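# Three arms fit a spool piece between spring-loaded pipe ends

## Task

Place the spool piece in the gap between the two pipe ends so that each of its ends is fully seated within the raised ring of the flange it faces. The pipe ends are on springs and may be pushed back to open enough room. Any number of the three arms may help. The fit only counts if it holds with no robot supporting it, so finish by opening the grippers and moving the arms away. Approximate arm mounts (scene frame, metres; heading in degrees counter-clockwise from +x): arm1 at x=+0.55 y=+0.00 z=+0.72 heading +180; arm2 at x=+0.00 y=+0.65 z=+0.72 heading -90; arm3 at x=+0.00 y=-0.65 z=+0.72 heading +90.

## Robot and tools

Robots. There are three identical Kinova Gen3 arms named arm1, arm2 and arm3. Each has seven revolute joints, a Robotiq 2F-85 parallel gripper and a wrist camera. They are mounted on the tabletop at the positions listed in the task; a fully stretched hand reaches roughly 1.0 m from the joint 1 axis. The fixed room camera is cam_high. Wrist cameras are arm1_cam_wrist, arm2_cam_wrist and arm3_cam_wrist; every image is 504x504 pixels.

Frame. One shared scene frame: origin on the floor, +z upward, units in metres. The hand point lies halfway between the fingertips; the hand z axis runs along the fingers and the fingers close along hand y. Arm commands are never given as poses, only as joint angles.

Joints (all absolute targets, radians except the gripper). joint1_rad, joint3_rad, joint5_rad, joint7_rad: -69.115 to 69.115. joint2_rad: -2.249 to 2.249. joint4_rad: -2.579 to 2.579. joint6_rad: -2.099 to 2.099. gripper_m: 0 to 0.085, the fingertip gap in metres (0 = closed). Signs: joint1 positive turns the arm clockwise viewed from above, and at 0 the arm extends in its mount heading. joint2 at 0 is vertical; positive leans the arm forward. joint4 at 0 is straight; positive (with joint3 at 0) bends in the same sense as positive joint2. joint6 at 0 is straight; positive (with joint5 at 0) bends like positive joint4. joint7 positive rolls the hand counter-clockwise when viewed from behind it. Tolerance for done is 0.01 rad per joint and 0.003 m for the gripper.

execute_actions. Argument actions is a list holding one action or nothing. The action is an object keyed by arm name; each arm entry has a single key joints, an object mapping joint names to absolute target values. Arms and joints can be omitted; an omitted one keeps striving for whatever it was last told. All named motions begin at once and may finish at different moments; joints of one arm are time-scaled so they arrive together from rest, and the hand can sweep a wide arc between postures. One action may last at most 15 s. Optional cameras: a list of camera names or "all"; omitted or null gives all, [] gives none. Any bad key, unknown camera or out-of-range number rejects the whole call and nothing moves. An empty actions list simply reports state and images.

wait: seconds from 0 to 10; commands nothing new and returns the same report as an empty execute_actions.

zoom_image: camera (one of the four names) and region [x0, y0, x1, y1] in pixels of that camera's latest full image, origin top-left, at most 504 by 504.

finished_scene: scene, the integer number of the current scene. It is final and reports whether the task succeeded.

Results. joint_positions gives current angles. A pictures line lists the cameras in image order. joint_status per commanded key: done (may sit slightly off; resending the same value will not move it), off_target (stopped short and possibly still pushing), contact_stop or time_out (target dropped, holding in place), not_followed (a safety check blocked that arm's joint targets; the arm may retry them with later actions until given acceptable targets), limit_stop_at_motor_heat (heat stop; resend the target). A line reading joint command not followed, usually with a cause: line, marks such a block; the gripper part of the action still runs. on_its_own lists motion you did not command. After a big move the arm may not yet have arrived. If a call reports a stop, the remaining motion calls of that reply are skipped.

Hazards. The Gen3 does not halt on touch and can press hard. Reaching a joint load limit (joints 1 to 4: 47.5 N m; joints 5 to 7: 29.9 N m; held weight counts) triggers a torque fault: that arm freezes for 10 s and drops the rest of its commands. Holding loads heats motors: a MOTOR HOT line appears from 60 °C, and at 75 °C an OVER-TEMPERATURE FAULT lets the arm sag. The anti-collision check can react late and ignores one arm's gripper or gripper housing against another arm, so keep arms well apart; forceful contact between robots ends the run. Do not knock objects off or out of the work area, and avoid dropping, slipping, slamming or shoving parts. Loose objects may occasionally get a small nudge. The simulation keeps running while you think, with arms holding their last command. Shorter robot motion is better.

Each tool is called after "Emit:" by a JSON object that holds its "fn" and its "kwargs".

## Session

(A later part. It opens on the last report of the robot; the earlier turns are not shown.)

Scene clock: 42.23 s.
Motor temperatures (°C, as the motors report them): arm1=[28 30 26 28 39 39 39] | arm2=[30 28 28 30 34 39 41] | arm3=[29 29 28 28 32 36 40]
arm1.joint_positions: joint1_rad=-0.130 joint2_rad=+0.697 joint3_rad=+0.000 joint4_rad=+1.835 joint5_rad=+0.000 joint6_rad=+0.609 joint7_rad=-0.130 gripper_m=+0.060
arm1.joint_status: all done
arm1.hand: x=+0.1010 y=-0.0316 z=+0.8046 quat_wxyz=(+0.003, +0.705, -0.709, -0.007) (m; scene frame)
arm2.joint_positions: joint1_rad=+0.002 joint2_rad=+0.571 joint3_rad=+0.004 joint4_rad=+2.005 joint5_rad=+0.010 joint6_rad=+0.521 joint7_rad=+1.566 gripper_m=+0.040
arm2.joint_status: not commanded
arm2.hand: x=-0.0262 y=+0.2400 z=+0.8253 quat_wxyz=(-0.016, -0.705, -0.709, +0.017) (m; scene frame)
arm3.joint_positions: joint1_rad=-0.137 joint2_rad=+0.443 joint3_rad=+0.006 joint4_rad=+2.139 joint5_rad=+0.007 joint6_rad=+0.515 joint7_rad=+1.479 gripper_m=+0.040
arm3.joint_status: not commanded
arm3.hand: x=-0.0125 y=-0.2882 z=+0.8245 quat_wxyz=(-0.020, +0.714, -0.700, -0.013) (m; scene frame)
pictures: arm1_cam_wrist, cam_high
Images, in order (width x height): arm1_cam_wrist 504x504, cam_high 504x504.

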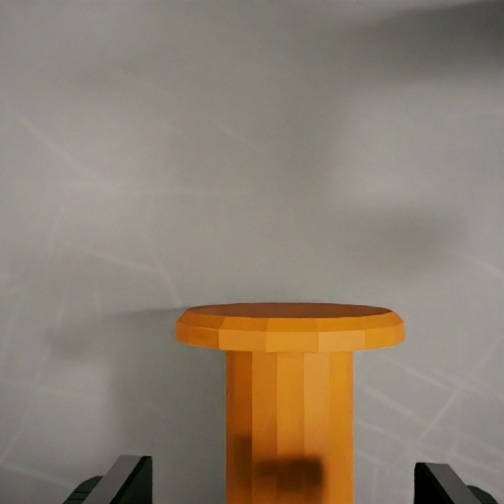

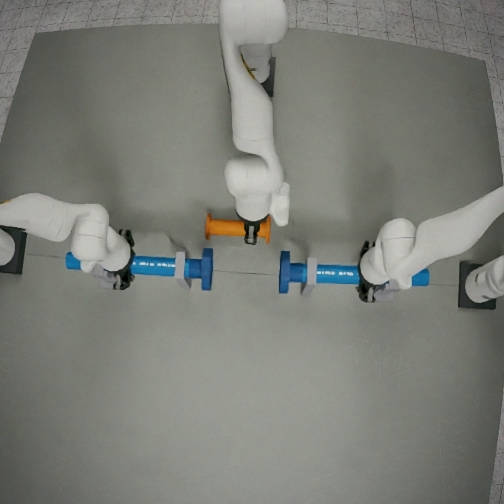

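Emit:
{"fn": "execute_actions", "kwargs": {"actions": [{"arm1": {"joints": {"joint1_rad": -0.075, "joint7_rad": -0.08, "gripper_m": 0.085}}}], "cameras": []}}

Emit:
{"fn": "execute_actions", "kwargs": {"actions": [{"arm1": {"joints": {"joint2_rad": 0.799, "joint4_rad": 1.8144, "joint6_rad": 0.528}}}], "cameras": []}}

Emit:
{"fn": "execute_actions", "kwargs": {"actions": [{"arm1": {"joints": {"gripper_m": 0.0}}}], "cameras": ["arm1_cam_wrist", "cam_high"]}}

Scene clock: 43.60 s.
Motor temperatures (°C, as the motors report them): arm1=[28 30 26 28 39 39 39] | arm2=[30 28 28 30 34 39 41] | arm3=[29 29 28 28 32 36 40]
arm1.joint_positions: joint1_rad=-0.075 joint2_rad=+0.697 joint3_rad=+0.000 joint4_rad=+1.835 joint5_rad=+0.000 joint6_rad=+0.609 joint7_rad=-0.080 gripper_m=+0.085
arm1.joint_status: all done
arm1.hand: x=+0.0999 y=-0.0069 z=+0.8048 quat_wxyz=(+0.003, +0.704, -0.711, -0.007) (m; scene frame)
arm2.joint_positions: joint1_rad=+0.002 joint2_rad=+0.571 joint3_rad=+0.004 joint4_rad=+2.005 joint5_rad=+0.010 joint6_rad=+0.521 joint7_rad=+1.566 gripper_m=+0.040
arm2.joint_status: not commanded
arm2.hand: x=-0.0262 y=+0.2400 z=+0.8253 quat_wxyz=(-0.016, -0.705, -0.709, +0.017) (m; scene frame)
arm3.joint_positions: joint1_rad=-0.137 joint2_rad=+0.443 joint3_rad=+0.006 joint4_rad=+2.139 joint5_rad=+0.007 joint6_rad=+0.515 joint7_rad=+1.479 gripper_m=+0.040
arm3.joint_status: not commanded
arm3.hand: x=-0.0125 y=-0.2882 z=+0.8245 quat_wxyz=(-0.020, +0.714, -0.700, -0.013) (m; scene frame)
pictures: none
No camera images: the call's "cameras" was empty. Leave "cameras" out to get every camera's image.

Scene clock: 44.53 s.
Motor temperatures (°C, as the motors report them): arm1=[28 30 26 28 39 39 39] | arm2=[30 28 28 30 34 39 41] | arm3=[29 29 28 28 32 36 40]
arm1.joint_positions: joint1_rad=-0.075 joint2_rad=+0.799 joint3_rad=+0.000 joint4_rad=+1.814 joint5_rad=+0.000 joint6_rad=+0.528 joint7_rad=-0.080 gripper_m=+0.085
arm1.joint_status: all done
arm1.hand: x=+0.0893 y=-0.0073 z=+0.7621 quat_wxyz=(+0.003, +0.704, -0.711, -0.007) (m; scene frame)
arm2.joint_positions: joint1_rad=+0.002 joint2_rad=+0.571 joint3_rad=+0.004 joint4_rad=+2.005 joint5_rad=+0.010 joint6_rad=+0.521 joint7_rad=+1.566 gripper_m=+0.040
arm2.joint_status: not commanded
arm2.hand: x=-0.0262 y=+0.2400 z=+0.8253 quat_wxyz=(-0.016, -0.705, -0.709, +0.017) (m; scene frame)
arm3.joint_positions: joint1_rad=-0.137 joint2_rad=+0.443 joint3_rad=+0.006 joint4_rad=+2.139 joint5_rad=+0.007 joint6_rad=+0.515 joint7_rad=+1.479 gripper_m=+0.040
arm3.joint_status: not commanded
arm3.hand: x=-0.0125 y=-0.2882 z=+0.8245 quat_wxyz=(-0.020, +0.714, -0.700, -0.013) (m; scene frame)
pictures: none
No camera images: the call's "cameras" was empty. Leave "cameras" out to get every camera's image.

Scene clock: 45.63 s.
Motor temperatures (°C, as the motors report them): arm1=[28 30 26 28 39 39 39] | arm2=[30 28 28 30 34 39 41] | arm3=[29 29 28 28 32 36 40]
arm1.joint_positions: joint1_rad=-0.075 joint2_rad=+0.798 joint3_rad=+0.000 joint4_rad=+1.814 joint5_rad=+0.000 joint6_rad=+0.529 joint7_rad=-0.080 gripper_m=+0.033
arm1.joint_status: gripper_m off_target (ended at +0.033, target +0.000)
arm1.hand: x=+0.0892 y=-0.0073 z=+0.7626 quat_wxyz=(+0.003, +0.703, -0.711, -0.007) (m; scene frame)
arm2.joint_positions: joint1_rad=+0.002 joint2_rad=+0.571 joint3_rad=+0.004 joint4_rad=+2.005 joint5_rad=+0.010 joint6_rad=+0.521 joint7_rad=+1.566 gripper_m=+0.040
arm2.joint_status: not commanded
arm2.hand: x=-0.0262 y=+0.2400 z=+0.8253 quat_wxyz=(-0.016, -0.705, -0.709, +0.017) (m; scene frame)
arm3.joint_positions: joint1_rad=-0.137 joint2_rad=+0.443 joint3_rad=+0.006 joint4_rad=+2.139 joint5_rad=+0.007 joint6_rad=+0.515 joint7_rad=+1.479 gripper_m=+0.040
arm3.joint_status: not commanded
arm3.hand: x=-0.0125 y=-0.2882 z=+0.8245 quat_wxyz=(-0.020, +0.714, -0.700, -0.013) (m; scene frame)
pictures: arm1_cam_wrist, cam_high
Images, in order (width x height): arm1_cam_wrist 504x504, cam_high 504x504.

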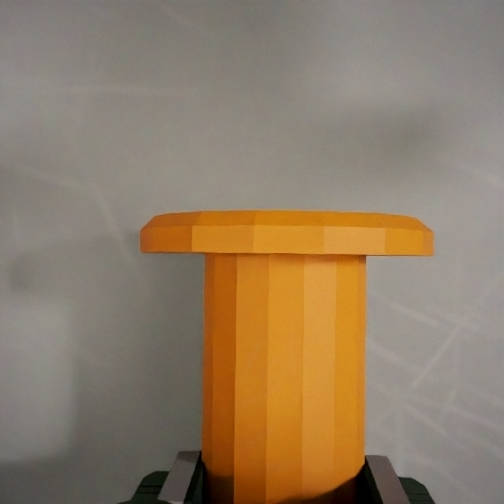

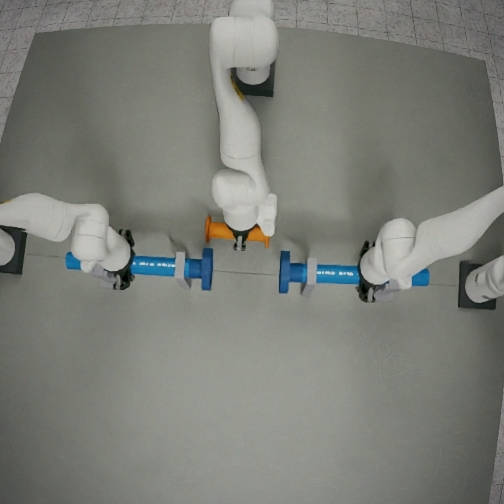

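Emit:
{"fn": "execute_actions", "kwargs": {"actions": [{"arm1": {"joints": {"joint1_rad": -0.10, "joint2_rad": 0.731, "joint4_rad": 1.2265, "joint6_rad": 1.184, "joint7_rad": -0.10}}}], "cameras": ["arm1_cam_wrist", "cam_high"]}}

Scene clock: 47.73 s.
Motor temperatures (°C, as the motors report them): arm1=[28 30 26 28 39 39 39] | arm2=[30 28 28 30 34 39 41] | arm3=[29 29 28 28 32 36 40]
arm1.joint_positions: joint1_rad=-0.100 joint2_rad=+0.733 joint3_rad=+0.000 joint4_rad=+1.227 joint5_rad=+0.000 joint6_rad=+1.184 joint7_rad=-0.100 gripper_m=+0.033
arm1.joint_status: all done
arm1.hand: x=-0.0189 y=-0.0303 z=+0.9347 quat_wxyz=(+0.002, +0.705, -0.709, -0.006) (m; scene frame)
arm2.joint_positions: joint1_rad=+0.002 joint2_rad=+0.570 joint3_rad=+0.004 joint4_rad=+2.005 joint5_rad=+0.010 joint6_rad=+0.521 joint7_rad=+1.566 gripper_m=+0.039
arm2.joint_status: not commanded
arm2.hand: x=-0.0262 y=+0.2398 z=+0.8257 quat_wxyz=(-0.016, -0.705, -0.709, +0.017) (m; scene frame)
arm3.joint_positions: joint1_rad=-0.137 joint2_rad=+0.443 joint3_rad=+0.006 joint4_rad=+2.139 joint5_rad=+0.007 joint6_rad=+0.515 joint7_rad=+1.479 gripper_m=+0.040
arm3.joint_status: not commanded
arm3.hand: x=-0.0125 y=-0.2882 z=+0.8245 quat_wxyz=(-0.020, +0.714, -0.700, -0.013) (m; scene frame)
pictures: arm1_cam_wrist, cam_high
Images, in order (width x height): arm1_cam_wrist 504x504, cam_high 504x504.

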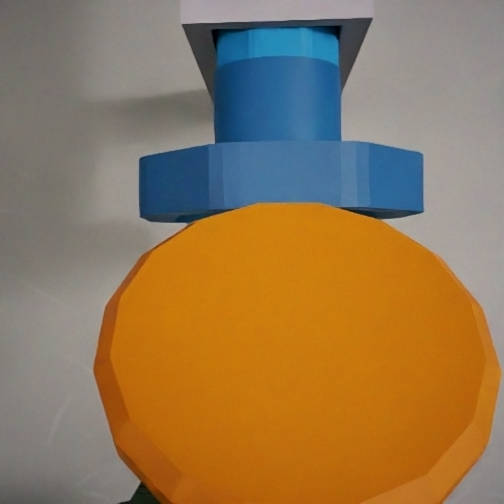

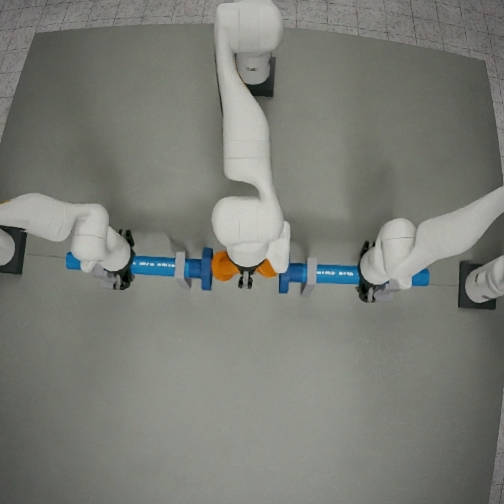

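Emit:
{"fn": "execute_actions", "kwargs": {"actions": [{"arm1": {"joints": {"joint2_rad": 0.678, "joint4_rad": 1.0935, "joint6_rad": 1.37}}}], "cameras": []}}

Emit:
{"fn": "execute_actions", "kwargs": {"actions": [{"arm1": {"joints": {"joint2_rad": 0.697, "joint4_rad": 1.8355, "joint6_rad": 0.609}}}], "cameras": []}}

Emit:
{"fn": "execute_actions", "kwargs": {"actions": [{"arm1": {"joints": {"gripper_m": 0.085}}}], "cameras": ["arm1_cam_wrist", "cam_high"]}}

Scene clock: 49.27 s.
Motor temperatures (°C, as the motors report them): arm1=[28 30 26 28 39 39 39] | arm2=[30 28 28 30 34 39 41] | arm3=[29 29 28 28 32 36 40]
arm1.joint_positions: joint1_rad=-0.100 joint2_rad=+0.680 joint3_rad=+0.000 joint4_rad=+1.094 joint5_rad=+0.000 joint6_rad=+1.370 joint7_rad=-0.100 gripper_m=+0.033
arm1.joint_status: all done
arm1.hand: x=-0.0181 y=-0.0307 z=+1.0050 quat_wxyz=(+0.002, +0.705, -0.709, -0.006) (m; scene frame)
arm2.joint_positions: joint1_rad=+0.002 joint2_rad=+0.570 joint3_rad=+0.004 joint4_rad=+2.005 joint5_rad=+0.010 joint6_rad=+0.521 joint7_rad=+1.566 gripper_m=+0.039
arm2.joint_status: not commanded
arm2.hand: x=-0.0262 y=+0.2398 z=+0.8257 quat_wxyz=(-0.016, -0.705, -0.709, +0.017) (m; scene frame)
arm3.joint_positions: joint1_rad=-0.137 joint2_rad=+0.443 joint3_rad=+0.006 joint4_rad=+2.139 joint5_rad=+0.007 joint6_rad=+0.515 joint7_rad=+1.479 gripper_m=+0.040
arm3.joint_status: not commanded
arm3.hand: x=-0.0125 y=-0.2882 z=+0.8245 quat_wxyz=(-0.020, +0.714, -0.700, -0.013) (m; scene frame)
pictures: none
No camera images: the call's "cameras" was empty. Leave "cameras" out to get every camera's image.

Scene clock: 53.33 s.
Motor temperatures (°C, as the motors report them): arm1=[28 30 26 28 39 39 39] | arm2=[30 28 28 30 34 39 41] | arm3=[29 29 28 28 32 36 40]
arm1.joint_positions: joint1_rad=-0.100 joint2_rad=+0.679 joint3_rad=+0.000 joint4_rad=+1.828 joint5_rad=+0.000 joint6_rad=+0.607 joint7_rad=-0.100 gripper_m=+0.033
arm1.joint_status: joint2_rad time_out (moved -0.001 of +0.017); the others done
arm1.hand: x=+0.0910 y=-0.0191 z=+0.8145 quat_wxyz=(+0.014, +0.705, -0.709, -0.015) (m; scene frame)
arm2.joint_positions: joint1_rad=+0.002 joint2_rad=+0.570 joint3_rad=+0.004 joint4_rad=+2.005 joint5_rad=+0.010 joint6_rad=+0.521 joint7_rad=+1.566 gripper_m=+0.039
arm2.joint_status: not commanded
arm2.hand: x=-0.0262 y=+0.2398 z=+0.8257 quat_wxyz=(-0.016, -0.705, -0.709, +0.017) (m; scene frame)
arm3.joint_positions: joint1_rad=-0.137 joint2_rad=+0.443 joint3_rad=+0.006 joint4_rad=+2.139 joint5_rad=+0.007 joint6_rad=+0.515 joint7_rad=+1.479 gripper_m=+0.040
arm3.joint_status: not commanded
arm3.hand: x=-0.0125 y=-0.2882 z=+0.8245 quat_wxyz=(-0.020, +0.714, -0.700, -0.013) (m; scene frame)
pictures: none
No camera images: the call's "cameras" was empty. Leave "cameras" out to get every camera's image.

not run: a stop came earlier in this reply.

Emit:
{"fn": "execute_actions", "kwargs": {"actions": [{"arm1": {"joints": {"gripper_m": 0.085}}}], "cameras": ["arm1_cam_wrist", "cam_high"]}}

Scene clock: 54.70 s.
Motor temperatures (°C, as the motors report them): arm1=[28 30 26 28 39 39 39] | arm2=[30 28 28 30 34 39 41] | arm3=[29 29 28 28 32 36 40]
arm1.joint_positions: joint1_rad=-0.100 joint2_rad=+0.680 joint3_rad=+0.000 joint4_rad=+1.828 joint5_rad=+0.000 joint6_rad=+0.607 joint7_rad=-0.100 gripper_m=+0.085
arm1.joint_status: all done
arm1.hand: x=+0.0913 y=-0.0190 z=+0.8139 quat_wxyz=(+0.013, +0.705, -0.709, -0.015) (m; scene frame)
arm2.joint_positions: joint1_rad=+0.002 joint2_rad=+0.570 joint3_rad=+0.004 joint4_rad=+2.005 joint5_rad=+0.010 joint6_rad=+0.521 joint7_rad=+1.566 gripper_m=+0.039
arm2.joint_status: not commanded
arm2.hand: x=-0.0262 y=+0.2398 z=+0.8257 quat_wxyz=(-0.016, -0.705, -0.709, +0.017) (m; scene frame)
arm3.joint_positions: joint1_rad=-0.137 joint2_rad=+0.443 joint3_rad=+0.006 joint4_rad=+2.139 joint5_rad=+0.007 joint6_rad=+0.515 joint7_rad=+1.479 gripper_m=+0.040
arm3.joint_status: not commanded
arm3.hand: x=-0.0125 y=-0.2882 z=+0.8245 quat_wxyz=(-0.020, +0.714, -0.700, -0.013) (m; scene frame)
pictures: arm1_cam_wrist, cam_high
Images, in order (width x height): arm1_cam_wrist 504x504, cam_high 504x504.

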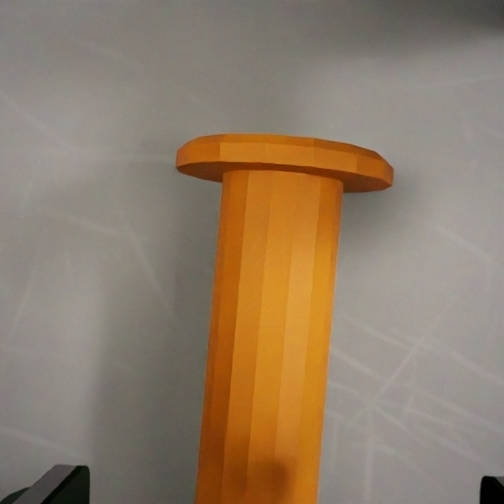

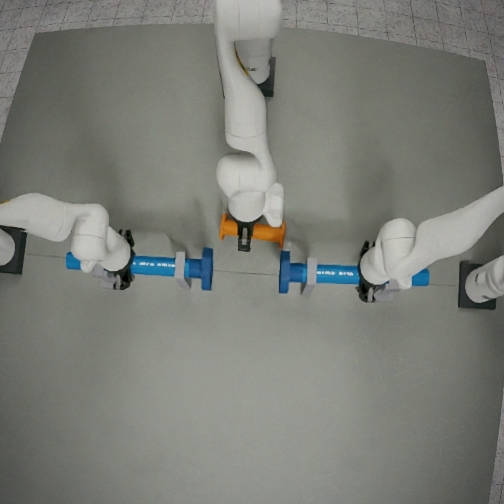

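Emit:
{"fn": "execute_actions", "kwargs": {"actions": [{"arm1": {"joints": {"joint1_rad": -0.155, "joint2_rad": 0.799, "joint4_rad": 1.8144, "joint6_rad": 0.528, "joint7_rad": -0.22}}}], "cameras": []}}

Emit:
{"fn": "execute_actions", "kwargs": {"actions": [{"arm1": {"joints": {"gripper_m": 0.0}}}], "cameras": ["arm1_cam_wrist", "cam_high"]}}

Scene clock: 56.03 s.
Motor temperatures (°C, as the motors report them): arm1=[28 30 26 28 39 39 39] | arm2=[30 28 28 30 34 39 41] | arm3=[29 29 28 28 32 36 40]
arm1.joint_positions: joint1_rad=-0.155 joint2_rad=+0.799 joint3_rad=+0.000 joint4_rad=+1.814 joint5_rad=+0.000 joint6_rad=+0.528 joint7_rad=-0.220 gripper_m=+0.085
arm1.joint_status: all done
arm1.hand: x=+0.0913 y=-0.0441 z=+0.7619 quat_wxyz=(+0.003, +0.682, -0.731, -0.007) (m; scene frame)
arm2.joint_positions: joint1_rad=+0.002 joint2_rad=+0.570 joint3_rad=+0.004 joint4_rad=+2.005 joint5_rad=+0.010 joint6_rad=+0.521 joint7_rad=+1.566 gripper_m=+0.039
arm2.joint_status: not commanded
arm2.hand: x=-0.0262 y=+0.2398 z=+0.8257 quat_wxyz=(-0.016, -0.705, -0.709, +0.017) (m; scene frame)
arm3.joint_positions: joint1_rad=-0.137 joint2_rad=+0.443 joint3_rad=+0.006 joint4_rad=+2.139 joint5_rad=+0.007 joint6_rad=+0.515 joint7_rad=+1.479 gripper_m=+0.040
arm3.joint_status: not commanded
arm3.hand: x=-0.0125 y=-0.2882 z=+0.8245 quat_wxyz=(-0.020, +0.714, -0.700, -0.013) (m; scene frame)
pictures: none
No camera images: the call's "cameras" was empty. Leave "cameras" out to get every camera's image.

Scene clock: 57.13 s.
Motor temperatures (°C, as the motors report them): arm1=[28 31 26 28 39 39 39] | arm2=[30 28 28 30 34 39 41] | arm3=[29 29 28 28 32 36 40]
arm1.joint_positions: joint1_rad=-0.155 joint2_rad=+0.798 joint3_rad=+0.000 joint4_rad=+1.814 joint5_rad=+0.000 joint6_rad=+0.528 joint7_rad=-0.220 gripper_m=+0.033
arm1.joint_status: gripper_m off_target (ended at +0.033, target +0.000)
arm1.hand: x=+0.0911 y=-0.0441 z=+0.7624 quat_wxyz=(+0.004, +0.682, -0.731, -0.007) (m; scene frame)
arm2.joint_positions: joint1_rad=+0.002 joint2_rad=+0.570 joint3_rad=+0.004 joint4_rad=+2.005 joint5_rad=+0.010 joint6_rad=+0.521 joint7_rad=+1.566 gripper_m=+0.039
arm2.joint_status: not commanded
arm2.hand: x=-0.0262 y=+0.2398 z=+0.8257 quat_wxyz=(-0.016, -0.705, -0.709, +0.017) (m; scene frame)
arm3.joint_positions: joint1_rad=-0.137 joint2_rad=+0.443 joint3_rad=+0.006 joint4_rad=+2.139 joint5_rad=+0.007 joint6_rad=+0.515 joint7_rad=+1.479 gripper_m=+0.040
arm3.joint_status: not commanded
arm3.hand: x=-0.0125 y=-0.2882 z=+0.8245 quat_wxyz=(-0.020, +0.714, -0.700, -0.013) (m; scene frame)
pictures: arm1_cam_wrist, cam_high
Images, in order (width x height): arm1_cam_wrist 504x504, cam_high 504x504.

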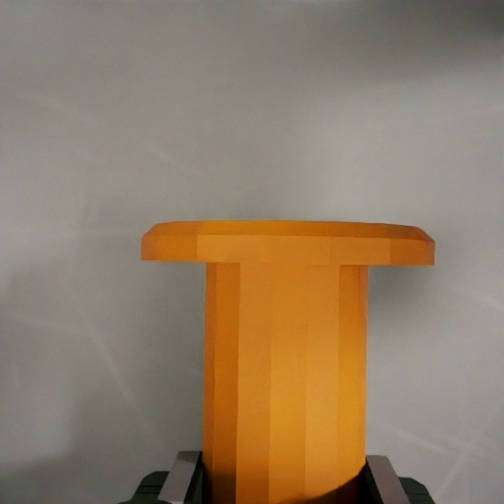

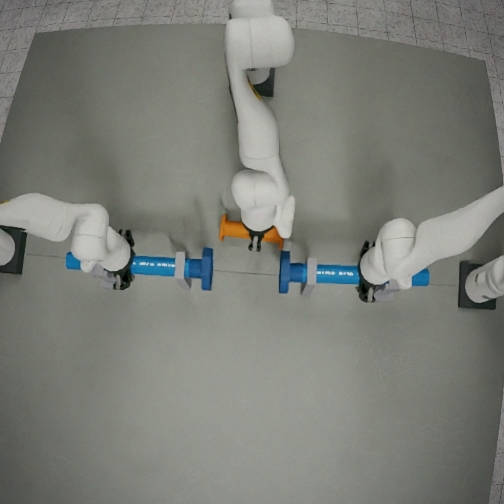

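Emit:
{"fn": "execute_actions", "kwargs": {"actions": [{"arm1": {"joints": {"joint2_rad": 0.468, "joint4_rad": 1.639, "joint6_rad": 1.035}}}], "cameras": []}}

Emit:
{"fn": "execute_actions", "kwargs": {"actions": [{"arm1": {"joints": {"joint1_rad": -0.10, "joint2_rad": 0.731, "joint4_rad": 1.2265, "joint6_rad": 1.184, "joint7_rad": -0.10}}}], "cameras": ["arm1_cam_wrist", "cam_high"]}}

Scene clock: 58.93 s.
Motor temperatures (°C, as the motors report them): arm1=[28 31 26 28 39 39 39] | arm2=[30 28 28 30 34 39 41] | arm3=[29 29 28 28 32 36 40]
arm1.joint_positions: joint1_rad=-0.155 joint2_rad=+0.470 joint3_rad=+0.000 joint4_rad=+1.640 joint5_rad=+0.000 joint6_rad=+1.035 joint7_rad=-0.220 gripper_m=+0.033
arm1.joint_status: all done
arm1.hand: x=+0.0946 y=-0.0450 z=+0.9537 quat_wxyz=(+0.002, +0.682, -0.731, -0.006) (m; scene frame)
arm2.joint_positions: joint1_rad=+0.002 joint2_rad=+0.570 joint3_rad=+0.004 joint4_rad=+2.005 joint5_rad=+0.010 joint6_rad=+0.521 joint7_rad=+1.566 gripper_m=+0.039
arm2.joint_status: not commanded
arm2.hand: x=-0.0262 y=+0.2398 z=+0.8257 quat_wxyz=(-0.016, -0.705, -0.709, +0.017) (m; scene frame)
arm3.joint_positions: joint1_rad=-0.137 joint2_rad=+0.443 joint3_rad=+0.006 joint4_rad=+2.139 joint5_rad=+0.007 joint6_rad=+0.515 joint7_rad=+1.479 gripper_m=+0.040
arm3.joint_status: not commanded
arm3.hand: x=-0.0125 y=-0.2882 z=+0.8245 quat_wxyz=(-0.020, +0.714, -0.700, -0.013) (m; scene frame)
pictures: none
No camera images: the call's "cameras" was empty. Leave "cameras" out to get every camera's image.

Scene clock: 60.50 s.
Motor temperatures (°C, as the motors report them): arm1=[28 31 26 28 39 39 39] | arm2=[30 28 28 30 34 39 41] | arm3=[29 29 28 28 32 36 40]
arm1.joint_positions: joint1_rad=-0.100 joint2_rad=+0.730 joint3_rad=+0.000 joint4_rad=+1.226 joint5_rad=+0.000 joint6_rad=+1.185 joint7_rad=-0.100 gripper_m=+0.033
arm1.joint_status: all done
arm1.hand: x=-0.0195 y=-0.0303 z=+0.9369 quat_wxyz=(+0.003, +0.705, -0.709, -0.007) (m; scene frame)
arm2.joint_positions: joint1_rad=+0.002 joint2_rad=+0.571 joint3_rad=+0.004 joint4_rad=+2.004 joint5_rad=+0.010 joint6_rad=+0.521 joint7_rad=+1.566 gripper_m=+0.039
arm2.joint_status: not commanded
arm2.hand: x=-0.0262 y=+0.2398 z=+0.8255 quat_wxyz=(-0.016, -0.705, -0.709, +0.017) (m; scene frame)
arm3.joint_positions: joint1_rad=-0.137 joint2_rad=+0.443 joint3_rad=+0.006 joint4_rad=+2.139 joint5_rad=+0.007 joint6_rad=+0.515 joint7_rad=+1.479 gripper_m=+0.040
arm3.joint_status: not commanded
arm3.hand: x=-0.0125 y=-0.2882 z=+0.8245 quat_wxyz=(-0.020, +0.714, -0.700, -0.013) (m; scene frame)
pictures: arm1_cam_wrist, cam_high
Images, in order (width x height): arm1_cam_wrist 504x504, cam_high 504x504.

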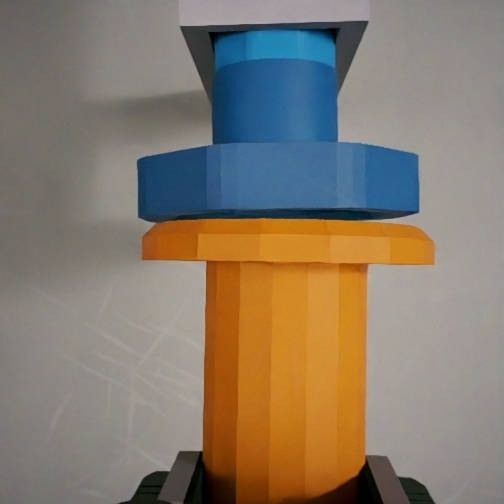

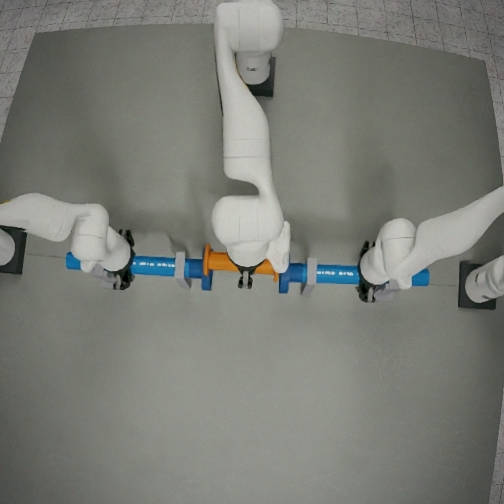

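Emit:
{"fn": "execute_actions", "kwargs": {"actions": [{"arm1": {"joints": {"joint1_rad": -0.109, "joint2_rad": 0.83, "joint4_rad": 1.3287, "joint6_rad": 0.983}}}], "cameras": ["arm1_cam_wrist", "cam_high"]}}

Scene clock: 61.93 s.
Motor temperatures (°C, as the motors report them): arm1=[28 31 26 28 39 39 39] | arm2=[30 28 28 30 34 39 41] | arm3=[29 29 28 28 32 36 40]
arm1.joint_positions: joint1_rad=-0.109 joint2_rad=+0.832 joint3_rad=+0.000 joint4_rad=+1.330 joint5_rad=+0.000 joint6_rad=+0.983 joint7_rad=-0.100 gripper_m=+0.033
arm1.joint_status: all done
arm1.hand: x=-0.0196 y=-0.0350 z=+0.8496 quat_wxyz=(+0.002, +0.708, -0.706, -0.006) (m; scene frame)
arm2.joint_positions: joint1_rad=+0.002 joint2_rad=+0.571 joint3_rad=+0.004 joint4_rad=+2.004 joint5_rad=+0.010 joint6_rad=+0.521 joint7_rad=+1.566 gripper_m=+0.039
arm2.joint_status: not commanded
arm2.hand: x=-0.0262 y=+0.2397 z=+0.8255 quat_wxyz=(-0.016, -0.705, -0.709, +0.017) (m; scene frame)
arm3.joint_positions: joint1_rad=-0.137 joint2_rad=+0.443 joint3_rad=+0.006 joint4_rad=+2.139 joint5_rad=+0.007 joint6_rad=+0.515 joint7_rad=+1.479 gripper_m=+0.040
arm3.joint_status: not commanded
arm3.hand: x=-0.0125 y=-0.2881 z=+0.8245 quat_wxyz=(-0.020, +0.714, -0.700, -0.013) (m; scene frame)
pictures: arm1_cam_wrist, cam_high
Images, in order (width x height): arm1_cam_wrist 504x504, cam_high 504x504.

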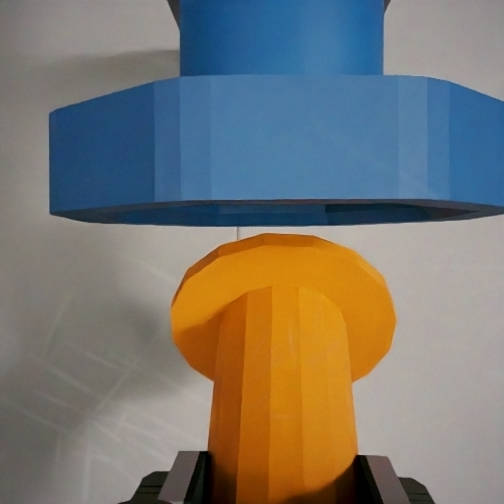

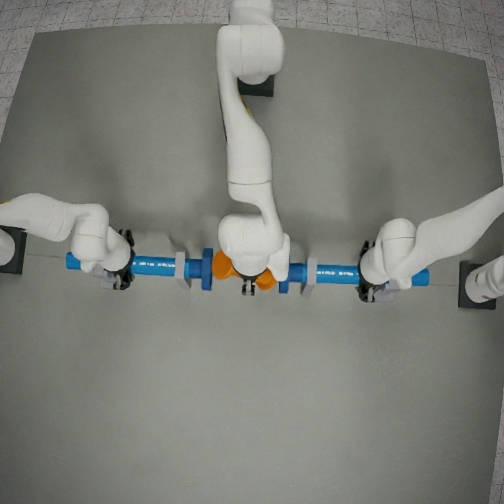

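Emit:
{"fn": "execute_actions", "kwargs": {"actions": [{"arm1": {"joints": {"joint2_rad": 0.678, "joint4_rad": 1.0935, "joint6_rad": 1.37}}}], "cameras": []}}

Emit:
{"fn": "execute_actions", "kwargs": {"actions": [{"arm1": {"joints": {"joint2_rad": 0.68, "joint4_rad": 1.83, "joint6_rad": 0.63}}}], "cameras": []}}

Emit:
{"fn": "execute_actions", "kwargs": {"actions": [{"arm1": {"joints": {"gripper_m": 0.085}}}], "cameras": ["arm1_cam_wrist", "cam_high"]}}

Scene clock: 63.57 s.
Motor temperatures (°C, as the motors report them): arm1=[28 31 26 28 39 39 39] | arm2=[30 28 28 30 34 39 41] | arm3=[29 29 28 28 32 36 40]
arm1.joint_positions: joint1_rad=-0.109 joint2_rad=+0.680 joint3_rad=+0.000 joint4_rad=+1.094 joint5_rad=+0.000 joint6_rad=+1.370 joint7_rad=-0.100 gripper_m=+0.033
arm1.joint_status: all done
arm1.hand: x=-0.0178 y=-0.0358 z=+1.0049 quat_wxyz=(+0.002, +0.708, -0.706, -0.006) (m; scene frame)
arm2.joint_positions: joint1_rad=+0.002 joint2_rad=+0.571 joint3_rad=+0.004 joint4_rad=+2.004 joint5_rad=+0.010 joint6_rad=+0.521 joint7_rad=+1.566 gripper_m=+0.039
arm2.joint_status: not commanded
arm2.hand: x=-0.0262 y=+0.2397 z=+0.8255 quat_wxyz=(-0.016, -0.705, -0.709, +0.017) (m; scene frame)
arm3.joint_positions: joint1_rad=-0.137 joint2_rad=+0.443 joint3_rad=+0.006 joint4_rad=+2.139 joint5_rad=+0.007 joint6_rad=+0.515 joint7_rad=+1.479 gripper_m=+0.040
arm3.joint_status: not commanded
arm3.hand: x=-0.0125 y=-0.2881 z=+0.8245 quat_wxyz=(-0.020, +0.714, -0.700, -0.013) (m; scene frame)
pictures: none
No camera images: the call's "cameras" was empty. Leave "cameras" out to get every camera's image.

Scene clock: 65.57 s.
Motor temperatures (°C, as the motors report them): arm1=[28 31 26 28 39 39 39] | arm2=[30 28 28 30 34 39 41] | arm3=[29 29 28 28 32 36 40]
arm1.joint_positions: joint1_rad=-0.109 joint2_rad=+0.682 joint3_rad=+0.000 joint4_rad=+1.831 joint5_rad=+0.000 joint6_rad=+0.630 joint7_rad=-0.100 gripper_m=+0.033
arm1.joint_status: all done
arm1.hand: x=+0.1006 y=-0.0222 z=+0.8124 quat_wxyz=(+0.003, +0.708, -0.706, -0.006) (m; scene frame)
arm2.joint_positions: joint1_rad=+0.002 joint2_rad=+0.571 joint3_rad=+0.004 joint4_rad=+2.004 joint5_rad=+0.010 joint6_rad=+0.521 joint7_rad=+1.566 gripper_m=+0.039
arm2.joint_status: not commanded
arm2.hand: x=-0.0262 y=+0.2397 z=+0.8255 quat_wxyz=(-0.016, -0.705, -0.709, +0.017) (m; scene frame)
arm3.joint_positions: joint1_rad=-0.137 joint2_rad=+0.443 joint3_rad=+0.006 joint4_rad=+2.139 joint5_rad=+0.007 joint6_rad=+0.515 joint7_rad=+1.479 gripper_m=+0.040
arm3.joint_status: not commanded
arm3.hand: x=-0.0125 y=-0.2881 z=+0.8245 quat_wxyz=(-0.020, +0.714, -0.700, -0.013) (m; scene frame)
pictures: none
No camera images: the call's "cameras" was empty. Leave "cameras" out to get every camera's image.

Scene clock: 66.80 s.
Motor temperatures (°C, as the motors report them): arm1=[28 31 26 28 39 39 39] | arm2=[30 28 28 30 34 39 41] | arm3=[29 29 28 28 32 36 40]
arm1.joint_positions: joint1_rad=-0.109 joint2_rad=+0.680 joint3_rad=+0.000 joint4_rad=+1.830 joint5_rad=+0.000 joint6_rad=+0.630 joint7_rad=-0.100 gripper_m=+0.085
arm1.joint_status: all done
arm1.hand: x=+0.0998 y=-0.0223 z=+0.8133 quat_wxyz=(+0.003, +0.708, -0.706, -0.007) (m; scene frame)
arm2.joint_positions: joint1_rad=+0.002 joint2_rad=+0.571 joint3_rad=+0.004 joint4_rad=+2.004 joint5_rad=+0.010 joint6_rad=+0.521 joint7_rad=+1.566 gripper_m=+0.039
arm2.joint_status: not commanded
arm2.hand: x=-0.0262 y=+0.2397 z=+0.8255 quat_wxyz=(-0.016, -0.705, -0.709, +0.017) (m; scene frame)
arm3.joint_positions: joint1_rad=-0.137 joint2_rad=+0.443 joint3_rad=+0.006 joint4_rad=+2.139 joint5_rad=+0.007 joint6_rad=+0.515 joint7_rad=+1.479 gripper_m=+0.040
arm3.joint_status: not commanded
arm3.hand: x=-0.0125 y=-0.2881 z=+0.8245 quat_wxyz=(-0.020, +0.714, -0.700, -0.013) (m; scene frame)
pictures: arm1_cam_wrist, cam_high
Images, in order (width x height): arm1_cam_wrist 504x504, cam_high 504x504.

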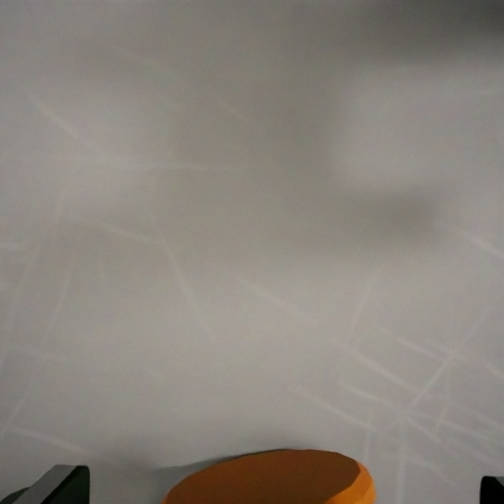

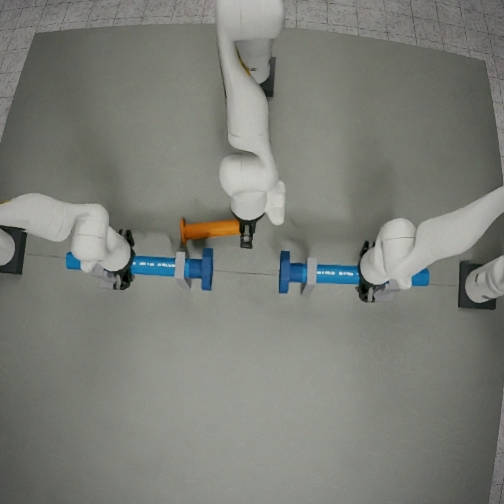

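Emit:
{"fn": "execute_actions", "kwargs": {"actions": [{"arm1": {"joints": {"joint2_rad": 0.468, "joint4_rad": 1.639, "joint6_rad": 1.035}}}], "cameras": []}}

Emit:
{"fn": "execute_actions", "kwargs": {"actions": [{"arm1": {"joints": {"joint1_rad": 0.07, "joint2_rad": 0.697, "joint4_rad": 1.8355, "joint6_rad": 0.609, "joint7_rad": 0.17}}}], "cameras": ["arm1_cam_wrist", "cam_high"]}}

Scene clock: 68.57 s.
Motor temperatures (°C, as the motors report them): arm1=[28 31 26 28 39 39 39] | arm2=[30 28 28 30 34 39 41] | arm3=[29 29 28 28 32 36 40]
arm1.joint_positions: joint1_rad=-0.109 joint2_rad=+0.468 joint3_rad=+0.000 joint4_rad=+1.639 joint5_rad=+0.000 joint6_rad=+1.035 joint7_rad=-0.100 gripper_m=+0.085
arm1.joint_status: all done
arm1.hand: x=+0.0925 y=-0.0240 z=+0.9549 quat_wxyz=(+0.003, +0.708, -0.706, -0.006) (m; scene frame)
arm2.joint_positions: joint1_rad=+0.002 joint2_rad=+0.571 joint3_rad=+0.004 joint4_rad=+2.004 joint5_rad=+0.010 joint6_rad=+0.521 joint7_rad=+1.566 gripper_m=+0.039
arm2.joint_status: not commanded
arm2.hand: x=-0.0262 y=+0.2397 z=+0.8255 quat_wxyz=(-0.016, -0.705, -0.709, +0.017) (m; scene frame)
arm3.joint_positions: joint1_rad=-0.137 joint2_rad=+0.443 joint3_rad=+0.006 joint4_rad=+2.139 joint5_rad=+0.007 joint6_rad=+0.515 joint7_rad=+1.479 gripper_m=+0.040
arm3.joint_status: not commanded
arm3.hand: x=-0.0125 y=-0.2881 z=+0.8245 quat_wxyz=(-0.020, +0.714, -0.700, -0.013) (m; scene frame)
pictures: none
No camera images: the call's "cameras" was empty. Leave "cameras" out to get every camera's image.

Scene clock: 69.83 s.
Motor temperatures (°C, as the motors report them): arm1=[28 31 26 28 39 39 39] | arm2=[30 28 28 30 34 39 41] | arm3=[29 29 28 28 32 36 40]
arm1.joint_positions: joint1_rad=+0.070 joint2_rad=+0.697 joint3_rad=+0.000 joint4_rad=+1.836 joint5_rad=+0.000 joint6_rad=+0.609 joint7_rad=+0.170 gripper_m=+0.085
arm1.joint_status: all done
arm1.hand: x=+0.1037 y=+0.0583 z=+0.8051 quat_wxyz=(+0.003, +0.740, -0.673, -0.007) (m; scene frame)
arm2.joint_positions: joint1_rad=+0.002 joint2_rad=+0.571 joint3_rad=+0.004 joint4_rad=+2.004 joint5_rad=+0.010 joint6_rad=+0.521 joint7_rad=+1.566 gripper_m=+0.039
arm2.joint_status: not commanded
arm2.hand: x=-0.0262 y=+0.2397 z=+0.8255 quat_wxyz=(-0.016, -0.705, -0.709, +0.017) (m; scene frame)
arm3.joint_positions: joint1_rad=-0.137 joint2_rad=+0.443 joint3_rad=+0.006 joint4_rad=+2.139 joint5_rad=+0.007 joint6_rad=+0.515 joint7_rad=+1.479 gripper_m=+0.040
arm3.joint_status: not commanded
arm3.hand: x=-0.0125 y=-0.2881 z=+0.8245 quat_wxyz=(-0.020, +0.714, -0.700, -0.013) (m; scene frame)
pictures: arm1_cam_wrist, cam_high
Images, in order (width x height): arm1_cam_wrist 504x504, cam_high 504x504.

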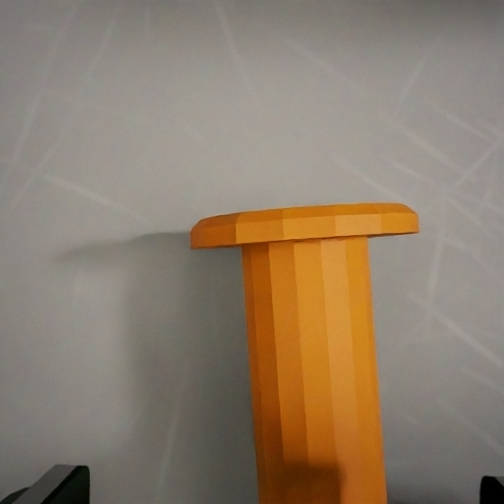

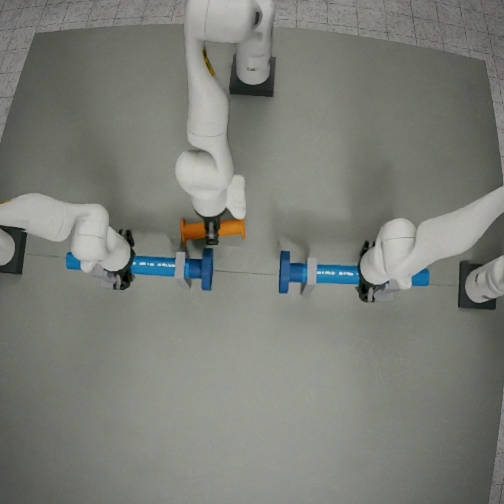

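Emit:
{"fn": "execute_actions", "kwargs": {"actions": [{"arm1": {"joints": {"joint2_rad": 0.811, "joint4_rad": 1.778, "joint6_rad": 0.552, "joint7_rad": 0.21}}}], "cameras": []}}

Emit:
{"fn": "execute_actions", "kwargs": {"actions": [{"arm1": {"joints": {"gripper_m": 0.0}}}], "cameras": []}}

Emit:
{"fn": "execute_actions", "kwargs": {"actions": [{"arm1": {"joints": {"joint2_rad": 0.468, "joint4_rad": 1.639, "joint6_rad": 1.035, "gripper_m": 0.0}}}], "cameras": []}}

Emit:
{"fn": "execute_actions", "kwargs": {"actions": [{"arm1": {"joints": {"joint1_rad": -0.125, "joint2_rad": 0.731, "joint4_rad": 1.2265, "joint6_rad": 1.184, "joint7_rad": -0.125, "gripper_m": 0.0}}}], "cameras": ["arm1_cam_wrist", "cam_high"]}}

Scene clock: 72.93 s.
Motor temperatures (°C, as the motors report them): arm1=[28 31 26 28 39 39 39] | arm2=[30 28 28 30 34 39 41] | arm3=[29 29 28 28 32 36 40]
arm1.joint_positions: joint1_rad=+0.070 joint2_rad=+0.816 joint3_rad=+0.000 joint4_rad=+1.790 joint5_rad=+0.000 joint6_rad=+0.561 joint7_rad=+0.210 gripper_m=+0.085
arm1.joint_status: joint4_rad time_out (moved -0.046 of -0.058); the others done
arm1.hand: x=+0.0941 y=+0.0594 z=+0.7586 quat_wxyz=(-0.005, +0.753, -0.658, +0.003) (m; scene frame)
arm2.joint_positions: joint1_rad=+0.002 joint2_rad=+0.571 joint3_rad=+0.004 joint4_rad=+2.004 joint5_rad=+0.010 joint6_rad=+0.521 joint7_rad=+1.566 gripper_m=+0.039
arm2.joint_status: not commanded
arm2.hand: x=-0.0262 y=+0.2397 z=+0.8255 quat_wxyz=(-0.016, -0.705, -0.709, +0.017) (m; scene frame)
arm3.joint_positions: joint1_rad=-0.137 joint2_rad=+0.443 joint3_rad=+0.006 joint4_rad=+2.139 joint5_rad=+0.007 joint6_rad=+0.515 joint7_rad=+1.479 gripper_m=+0.040
arm3.joint_status: not commanded
arm3.hand: x=-0.0125 y=-0.2881 z=+0.8245 quat_wxyz=(-0.020, +0.714, -0.700, -0.013) (m; scene frame)
pictures: none
No camera images: the call's "cameras" was empty. Leave "cameras" out to get every camera's image.

not run: a stop came earlier in this reply.

not run: a stop came earlier in this reply.

not run: a stop came earlier in this reply.

Emit:
{"fn": "execute_actions", "kwargs": {"actions": [{"arm1": {"joints": {"gripper_m": 0.0}}}], "cameras": ["arm1_cam_wrist", "cam_high"]}}

Scene clock: 74.17 s.
Motor temperatures (°C, as the motors report them): arm1=[28 31 26 28 39 39 39] | arm2=[30 28 28 30 34 39 41] | arm3=[29 29 28 28 32 36 40]
arm1.joint_positions: joint1_rad=+0.070 joint2_rad=+0.814 joint3_rad=+0.000 joint4_rad=+1.789 joint5_rad=+0.000 joint6_rad=+0.561 joint7_rad=+0.210 gripper_m=+0.033
arm1.joint_status: gripper_m off_target (ended at +0.033, target +0.000)
arm1.hand: x=+0.0931 y=+0.0593 z=+0.7595 quat_wxyz=(-0.004, +0.753, -0.658, +0.002) (m; scene frame)
arm2.joint_positions: joint1_rad=+0.002 joint2_rad=+0.571 joint3_rad=+0.004 joint4_rad=+2.004 joint5_rad=+0.010 joint6_rad=+0.521 joint7_rad=+1.566 gripper_m=+0.039
arm2.joint_status: not commanded
arm2.hand: x=-0.0262 y=+0.2397 z=+0.8255 quat_wxyz=(-0.016, -0.705, -0.709, +0.017) (m; scene frame)
arm3.joint_positions: joint1_rad=-0.137 joint2_rad=+0.443 joint3_rad=+0.006 joint4_rad=+2.139 joint5_rad=+0.007 joint6_rad=+0.515 joint7_rad=+1.479 gripper_m=+0.040
arm3.joint_status: not commanded
arm3.hand: x=-0.0125 y=-0.2881 z=+0.8245 quat_wxyz=(-0.020, +0.714, -0.700, -0.013) (m; scene frame)
pictures: arm1_cam_wrist, cam_high
Images, in order (width x height): arm1_cam_wrist 504x504, cam_high 504x504.

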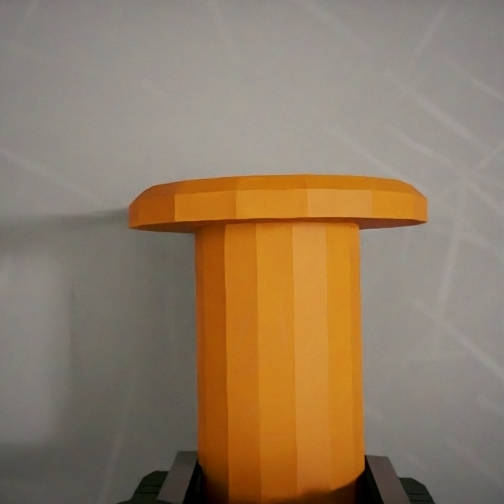

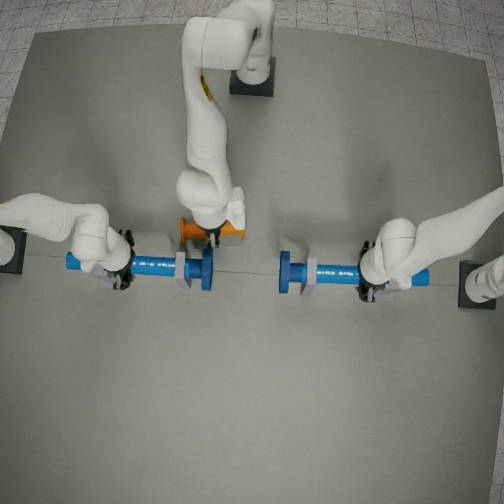

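Emit:
{"fn": "execute_actions", "kwargs": {"actions": [{"arm1": {"joints": {"joint2_rad": 0.468, "joint4_rad": 1.639, "joint6_rad": 1.035}}}], "cameras": []}}

Emit:
{"fn": "execute_actions", "kwargs": {"actions": [{"arm1": {"joints": {"joint1_rad": -0.105, "joint2_rad": 0.731, "joint4_rad": 1.2265, "joint6_rad": 1.184, "joint7_rad": -0.105}}}], "cameras": ["arm1_cam_wrist", "cam_high"]}}

Scene clock: 76.00 s.
Motor temperatures (°C, as the motors report them): arm1=[28 31 26 28 39 39 39] | arm2=[30 28 28 30 34 39 41] | arm3=[29 29 28 28 32 36 40]
arm1.joint_positions: joint1_rad=+0.070 joint2_rad=+0.470 joint3_rad=+0.000 joint4_rad=+1.640 joint5_rad=+0.000 joint6_rad=+1.035 joint7_rad=+0.210 gripper_m=+0.033
arm1.joint_status: all done
arm1.hand: x=+0.0964 y=+0.0583 z=+0.9542 quat_wxyz=(+0.002, +0.753, -0.658, -0.005) (m; scene frame)
arm2.joint_positions: joint1_rad=+0.002 joint2_rad=+0.571 joint3_rad=+0.004 joint4_rad=+2.004 joint5_rad=+0.010 joint6_rad=+0.521 joint7_rad=+1.566 gripper_m=+0.039
arm2.joint_status: not commanded
arm2.hand: x=-0.0262 y=+0.2397 z=+0.8255 quat_wxyz=(-0.016, -0.705, -0.709, +0.017) (m; scene frame)
arm3.joint_positions: joint1_rad=-0.137 joint2_rad=+0.443 joint3_rad=+0.006 joint4_rad=+2.139 joint5_rad=+0.007 joint6_rad=+0.515 joint7_rad=+1.479 gripper_m=+0.040
arm3.joint_status: not commanded
arm3.hand: x=-0.0125 y=-0.2881 z=+0.8245 quat_wxyz=(-0.020, +0.714, -0.700, -0.013) (m; scene frame)
pictures: none
No camera images: the call's "cameras" was empty. Leave "cameras" out to get every camera's image.

Scene clock: 77.57 s.
Motor temperatures (°C, as the motors report them): arm1=[28 31 26 28 39 39 39] | arm2=[30 28 28 30 34 39 41] | arm3=[29 29 28 28 32 36 40]
arm1.joint_positions: joint1_rad=-0.104 joint2_rad=+0.732 joint3_rad=+0.001 joint4_rad=+1.227 joint5_rad=+0.001 joint6_rad=+1.184 joint7_rad=-0.105 gripper_m=+0.033
arm1.joint_status: all done
arm1.hand: x=-0.0191 y=-0.0318 z=+0.9356 quat_wxyz=(+0.002, +0.705, -0.709, -0.007) (m; scene frame)
arm2.joint_positions: joint1_rad=+0.002 joint2_rad=+0.571 joint3_rad=+0.004 joint4_rad=+2.004 joint5_rad=+0.010 joint6_rad=+0.521 joint7_rad=+1.566 gripper_m=+0.039
arm2.joint_status: not commanded
arm2.hand: x=-0.0262 y=+0.2397 z=+0.8255 quat_wxyz=(-0.016, -0.705, -0.709, +0.017) (m; scene frame)
arm3.joint_positions: joint1_rad=-0.137 joint2_rad=+0.443 joint3_rad=+0.006 joint4_rad=+2.139 joint5_rad=+0.007 joint6_rad=+0.515 joint7_rad=+1.479 gripper_m=+0.040
arm3.joint_status: not commanded
arm3.hand: x=-0.0125 y=-0.2881 z=+0.8245 quat_wxyz=(-0.020, +0.714, -0.700, -0.013) (m; scene frame)
pictures: arm1_cam_wrist, cam_high
Images, in order (width x height): arm1_cam_wrist 504x504, cam_high 504x504.

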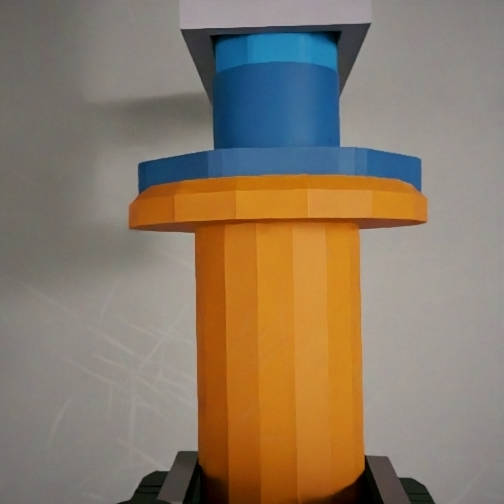

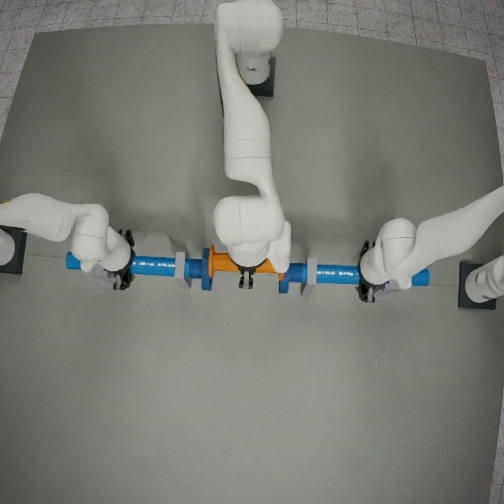

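Looks centred. Lowering.

Emit:
{"fn": "execute_actions", "kwargs": {"actions": [{"arm1": {"joints": {"joint2_rad": 0.83, "joint4_rad": 1.3287, "joint6_rad": 0.983}}}], "cameras": ["arm1_cam_wrist", "cam_high"]}}

Scene clock: 78.77 s.
Motor temperatures (°C, as the motors report them): arm1=[28 31 26 28 39 39 39] | arm2=[30 28 28 30 34 39 41] | arm3=[29 29 28 28 32 36 40]
arm1.joint_positions: joint1_rad=-0.104 joint2_rad=+0.831 joint3_rad=+0.001 joint4_rad=+1.329 joint5_rad=+0.001 joint6_rad=+0.983 joint7_rad=-0.105 gripper_m=+0.033
arm1.joint_status: all done
arm1.hand: x=-0.0205 y=-0.0309 z=+0.8505 quat_wxyz=(+0.002, +0.705, -0.710, -0.007) (m; scene frame)
arm2.joint_positions: joint1_rad=+0.002 joint2_rad=+0.570 joint3_rad=+0.004 joint4_rad=+2.005 joint5_rad=+0.010 joint6_rad=+0.522 joint7_rad=+1.567 gripper_m=+0.039
arm2.joint_status: not commanded
arm2.hand: x=-0.0262 y=+0.2403 z=+0.8257 quat_wxyz=(-0.015, -0.704, -0.709, +0.016) (m; scene frame)
arm3.joint_positions: joint1_rad=-0.138 joint2_rad=+0.443 joint3_rad=+0.006 joint4_rad=+2.139 joint5_rad=+0.007 joint6_rad=+0.516 joint7_rad=+1.479 gripper_m=+0.040
arm3.joint_status: not commanded
arm3.hand: x=-0.0125 y=-0.2884 z=+0.8247 quat_wxyz=(-0.020, +0.714, -0.700, -0.013) (m; scene frame)
pictures: arm1_cam_wrist, cam_high
Images, in order (width x height): arm1_cam_wrist 504x504, cam_high 504x504.

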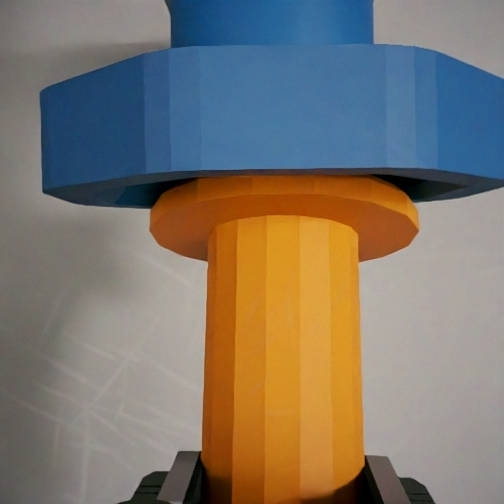

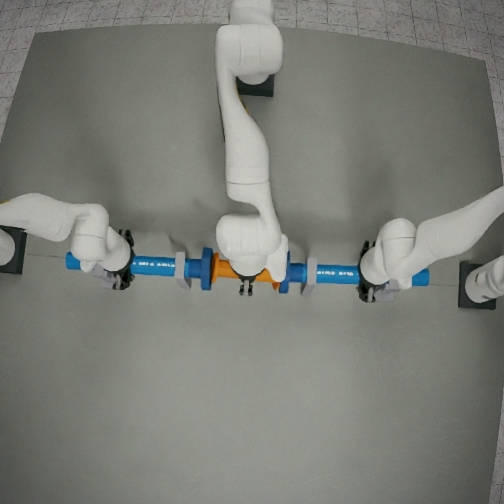

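Emit:
{"fn": "execute_actions", "kwargs": {"actions": [{"arm2": {"joints": {"gripper_m": 0.085}}, "arm3": {"joints": {"gripper_m": 0.085}}}], "cameras": ["arm1_cam_wrist", "cam_high"]}}

Scene clock: 80.60 s.
Motor temperatures (°C, as the motors report them): arm1=[28 31 26 28 39 39 39] | arm2=[30 28 28 30 34 39 41] | arm3=[29 29 28 28 32 36 40]
arm1.joint_positions: joint1_rad=-0.104 joint2_rad=+0.831 joint3_rad=+0.001 joint4_rad=+1.328 joint5_rad=+0.001 joint6_rad=+0.982 joint7_rad=-0.105 gripper_m=+0.033
arm1.joint_status: not commanded
arm1.hand: x=-0.0208 y=-0.0310 z=+0.8506 quat_wxyz=(+0.002, +0.705, -0.709, -0.007) (m; scene frame)
arm2.joint_positions: joint1_rad=+0.000 joint2_rad=+0.569 joint3_rad=+0.000 joint4_rad=+2.009 joint5_rad=+0.000 joint6_rad=+0.526 joint7_rad=+1.560 gripper_m=+0.085
arm2.joint_status: all done
arm2.hand: x=-0.0223 y=+0.2435 z=+0.8253 quat_wxyz=(-0.016, -0.708, -0.706, +0.011) (m; scene frame)
arm3.joint_positions: joint1_rad=-0.144 joint2_rad=+0.442 joint3_rad=+0.000 joint4_rad=+2.144 joint5_rad=+0.000 joint6_rad=+0.520 joint7_rad=+1.477 gripper_m=+0.085
arm3.joint_status: all done
arm3.hand: x=-0.0178 y=-0.2925 z=+0.8241 quat_wxyz=(-0.015, +0.715, -0.699, -0.012) (m; scene frame)
pictures: arm1_cam_wrist, cam_high
Images, in order (width x height): arm1_cam_wrist 504x504, cam_high 504x504.

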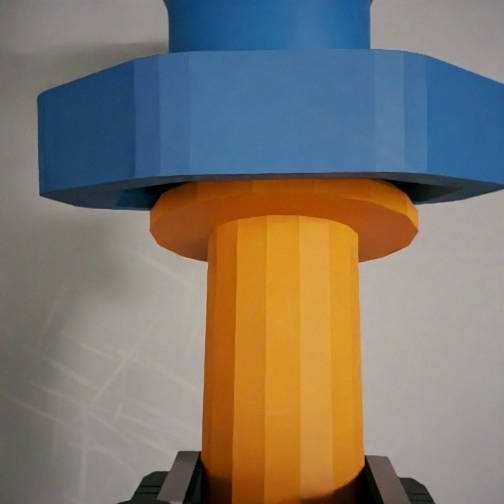

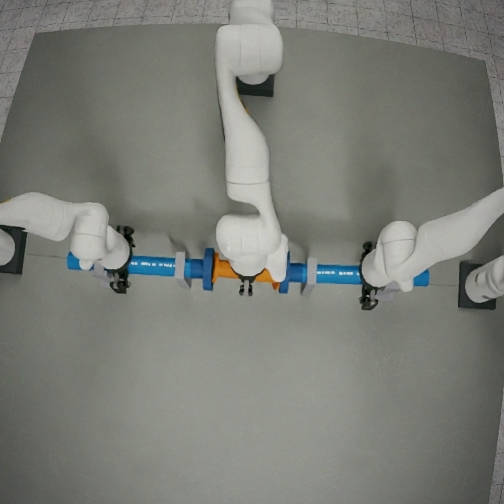

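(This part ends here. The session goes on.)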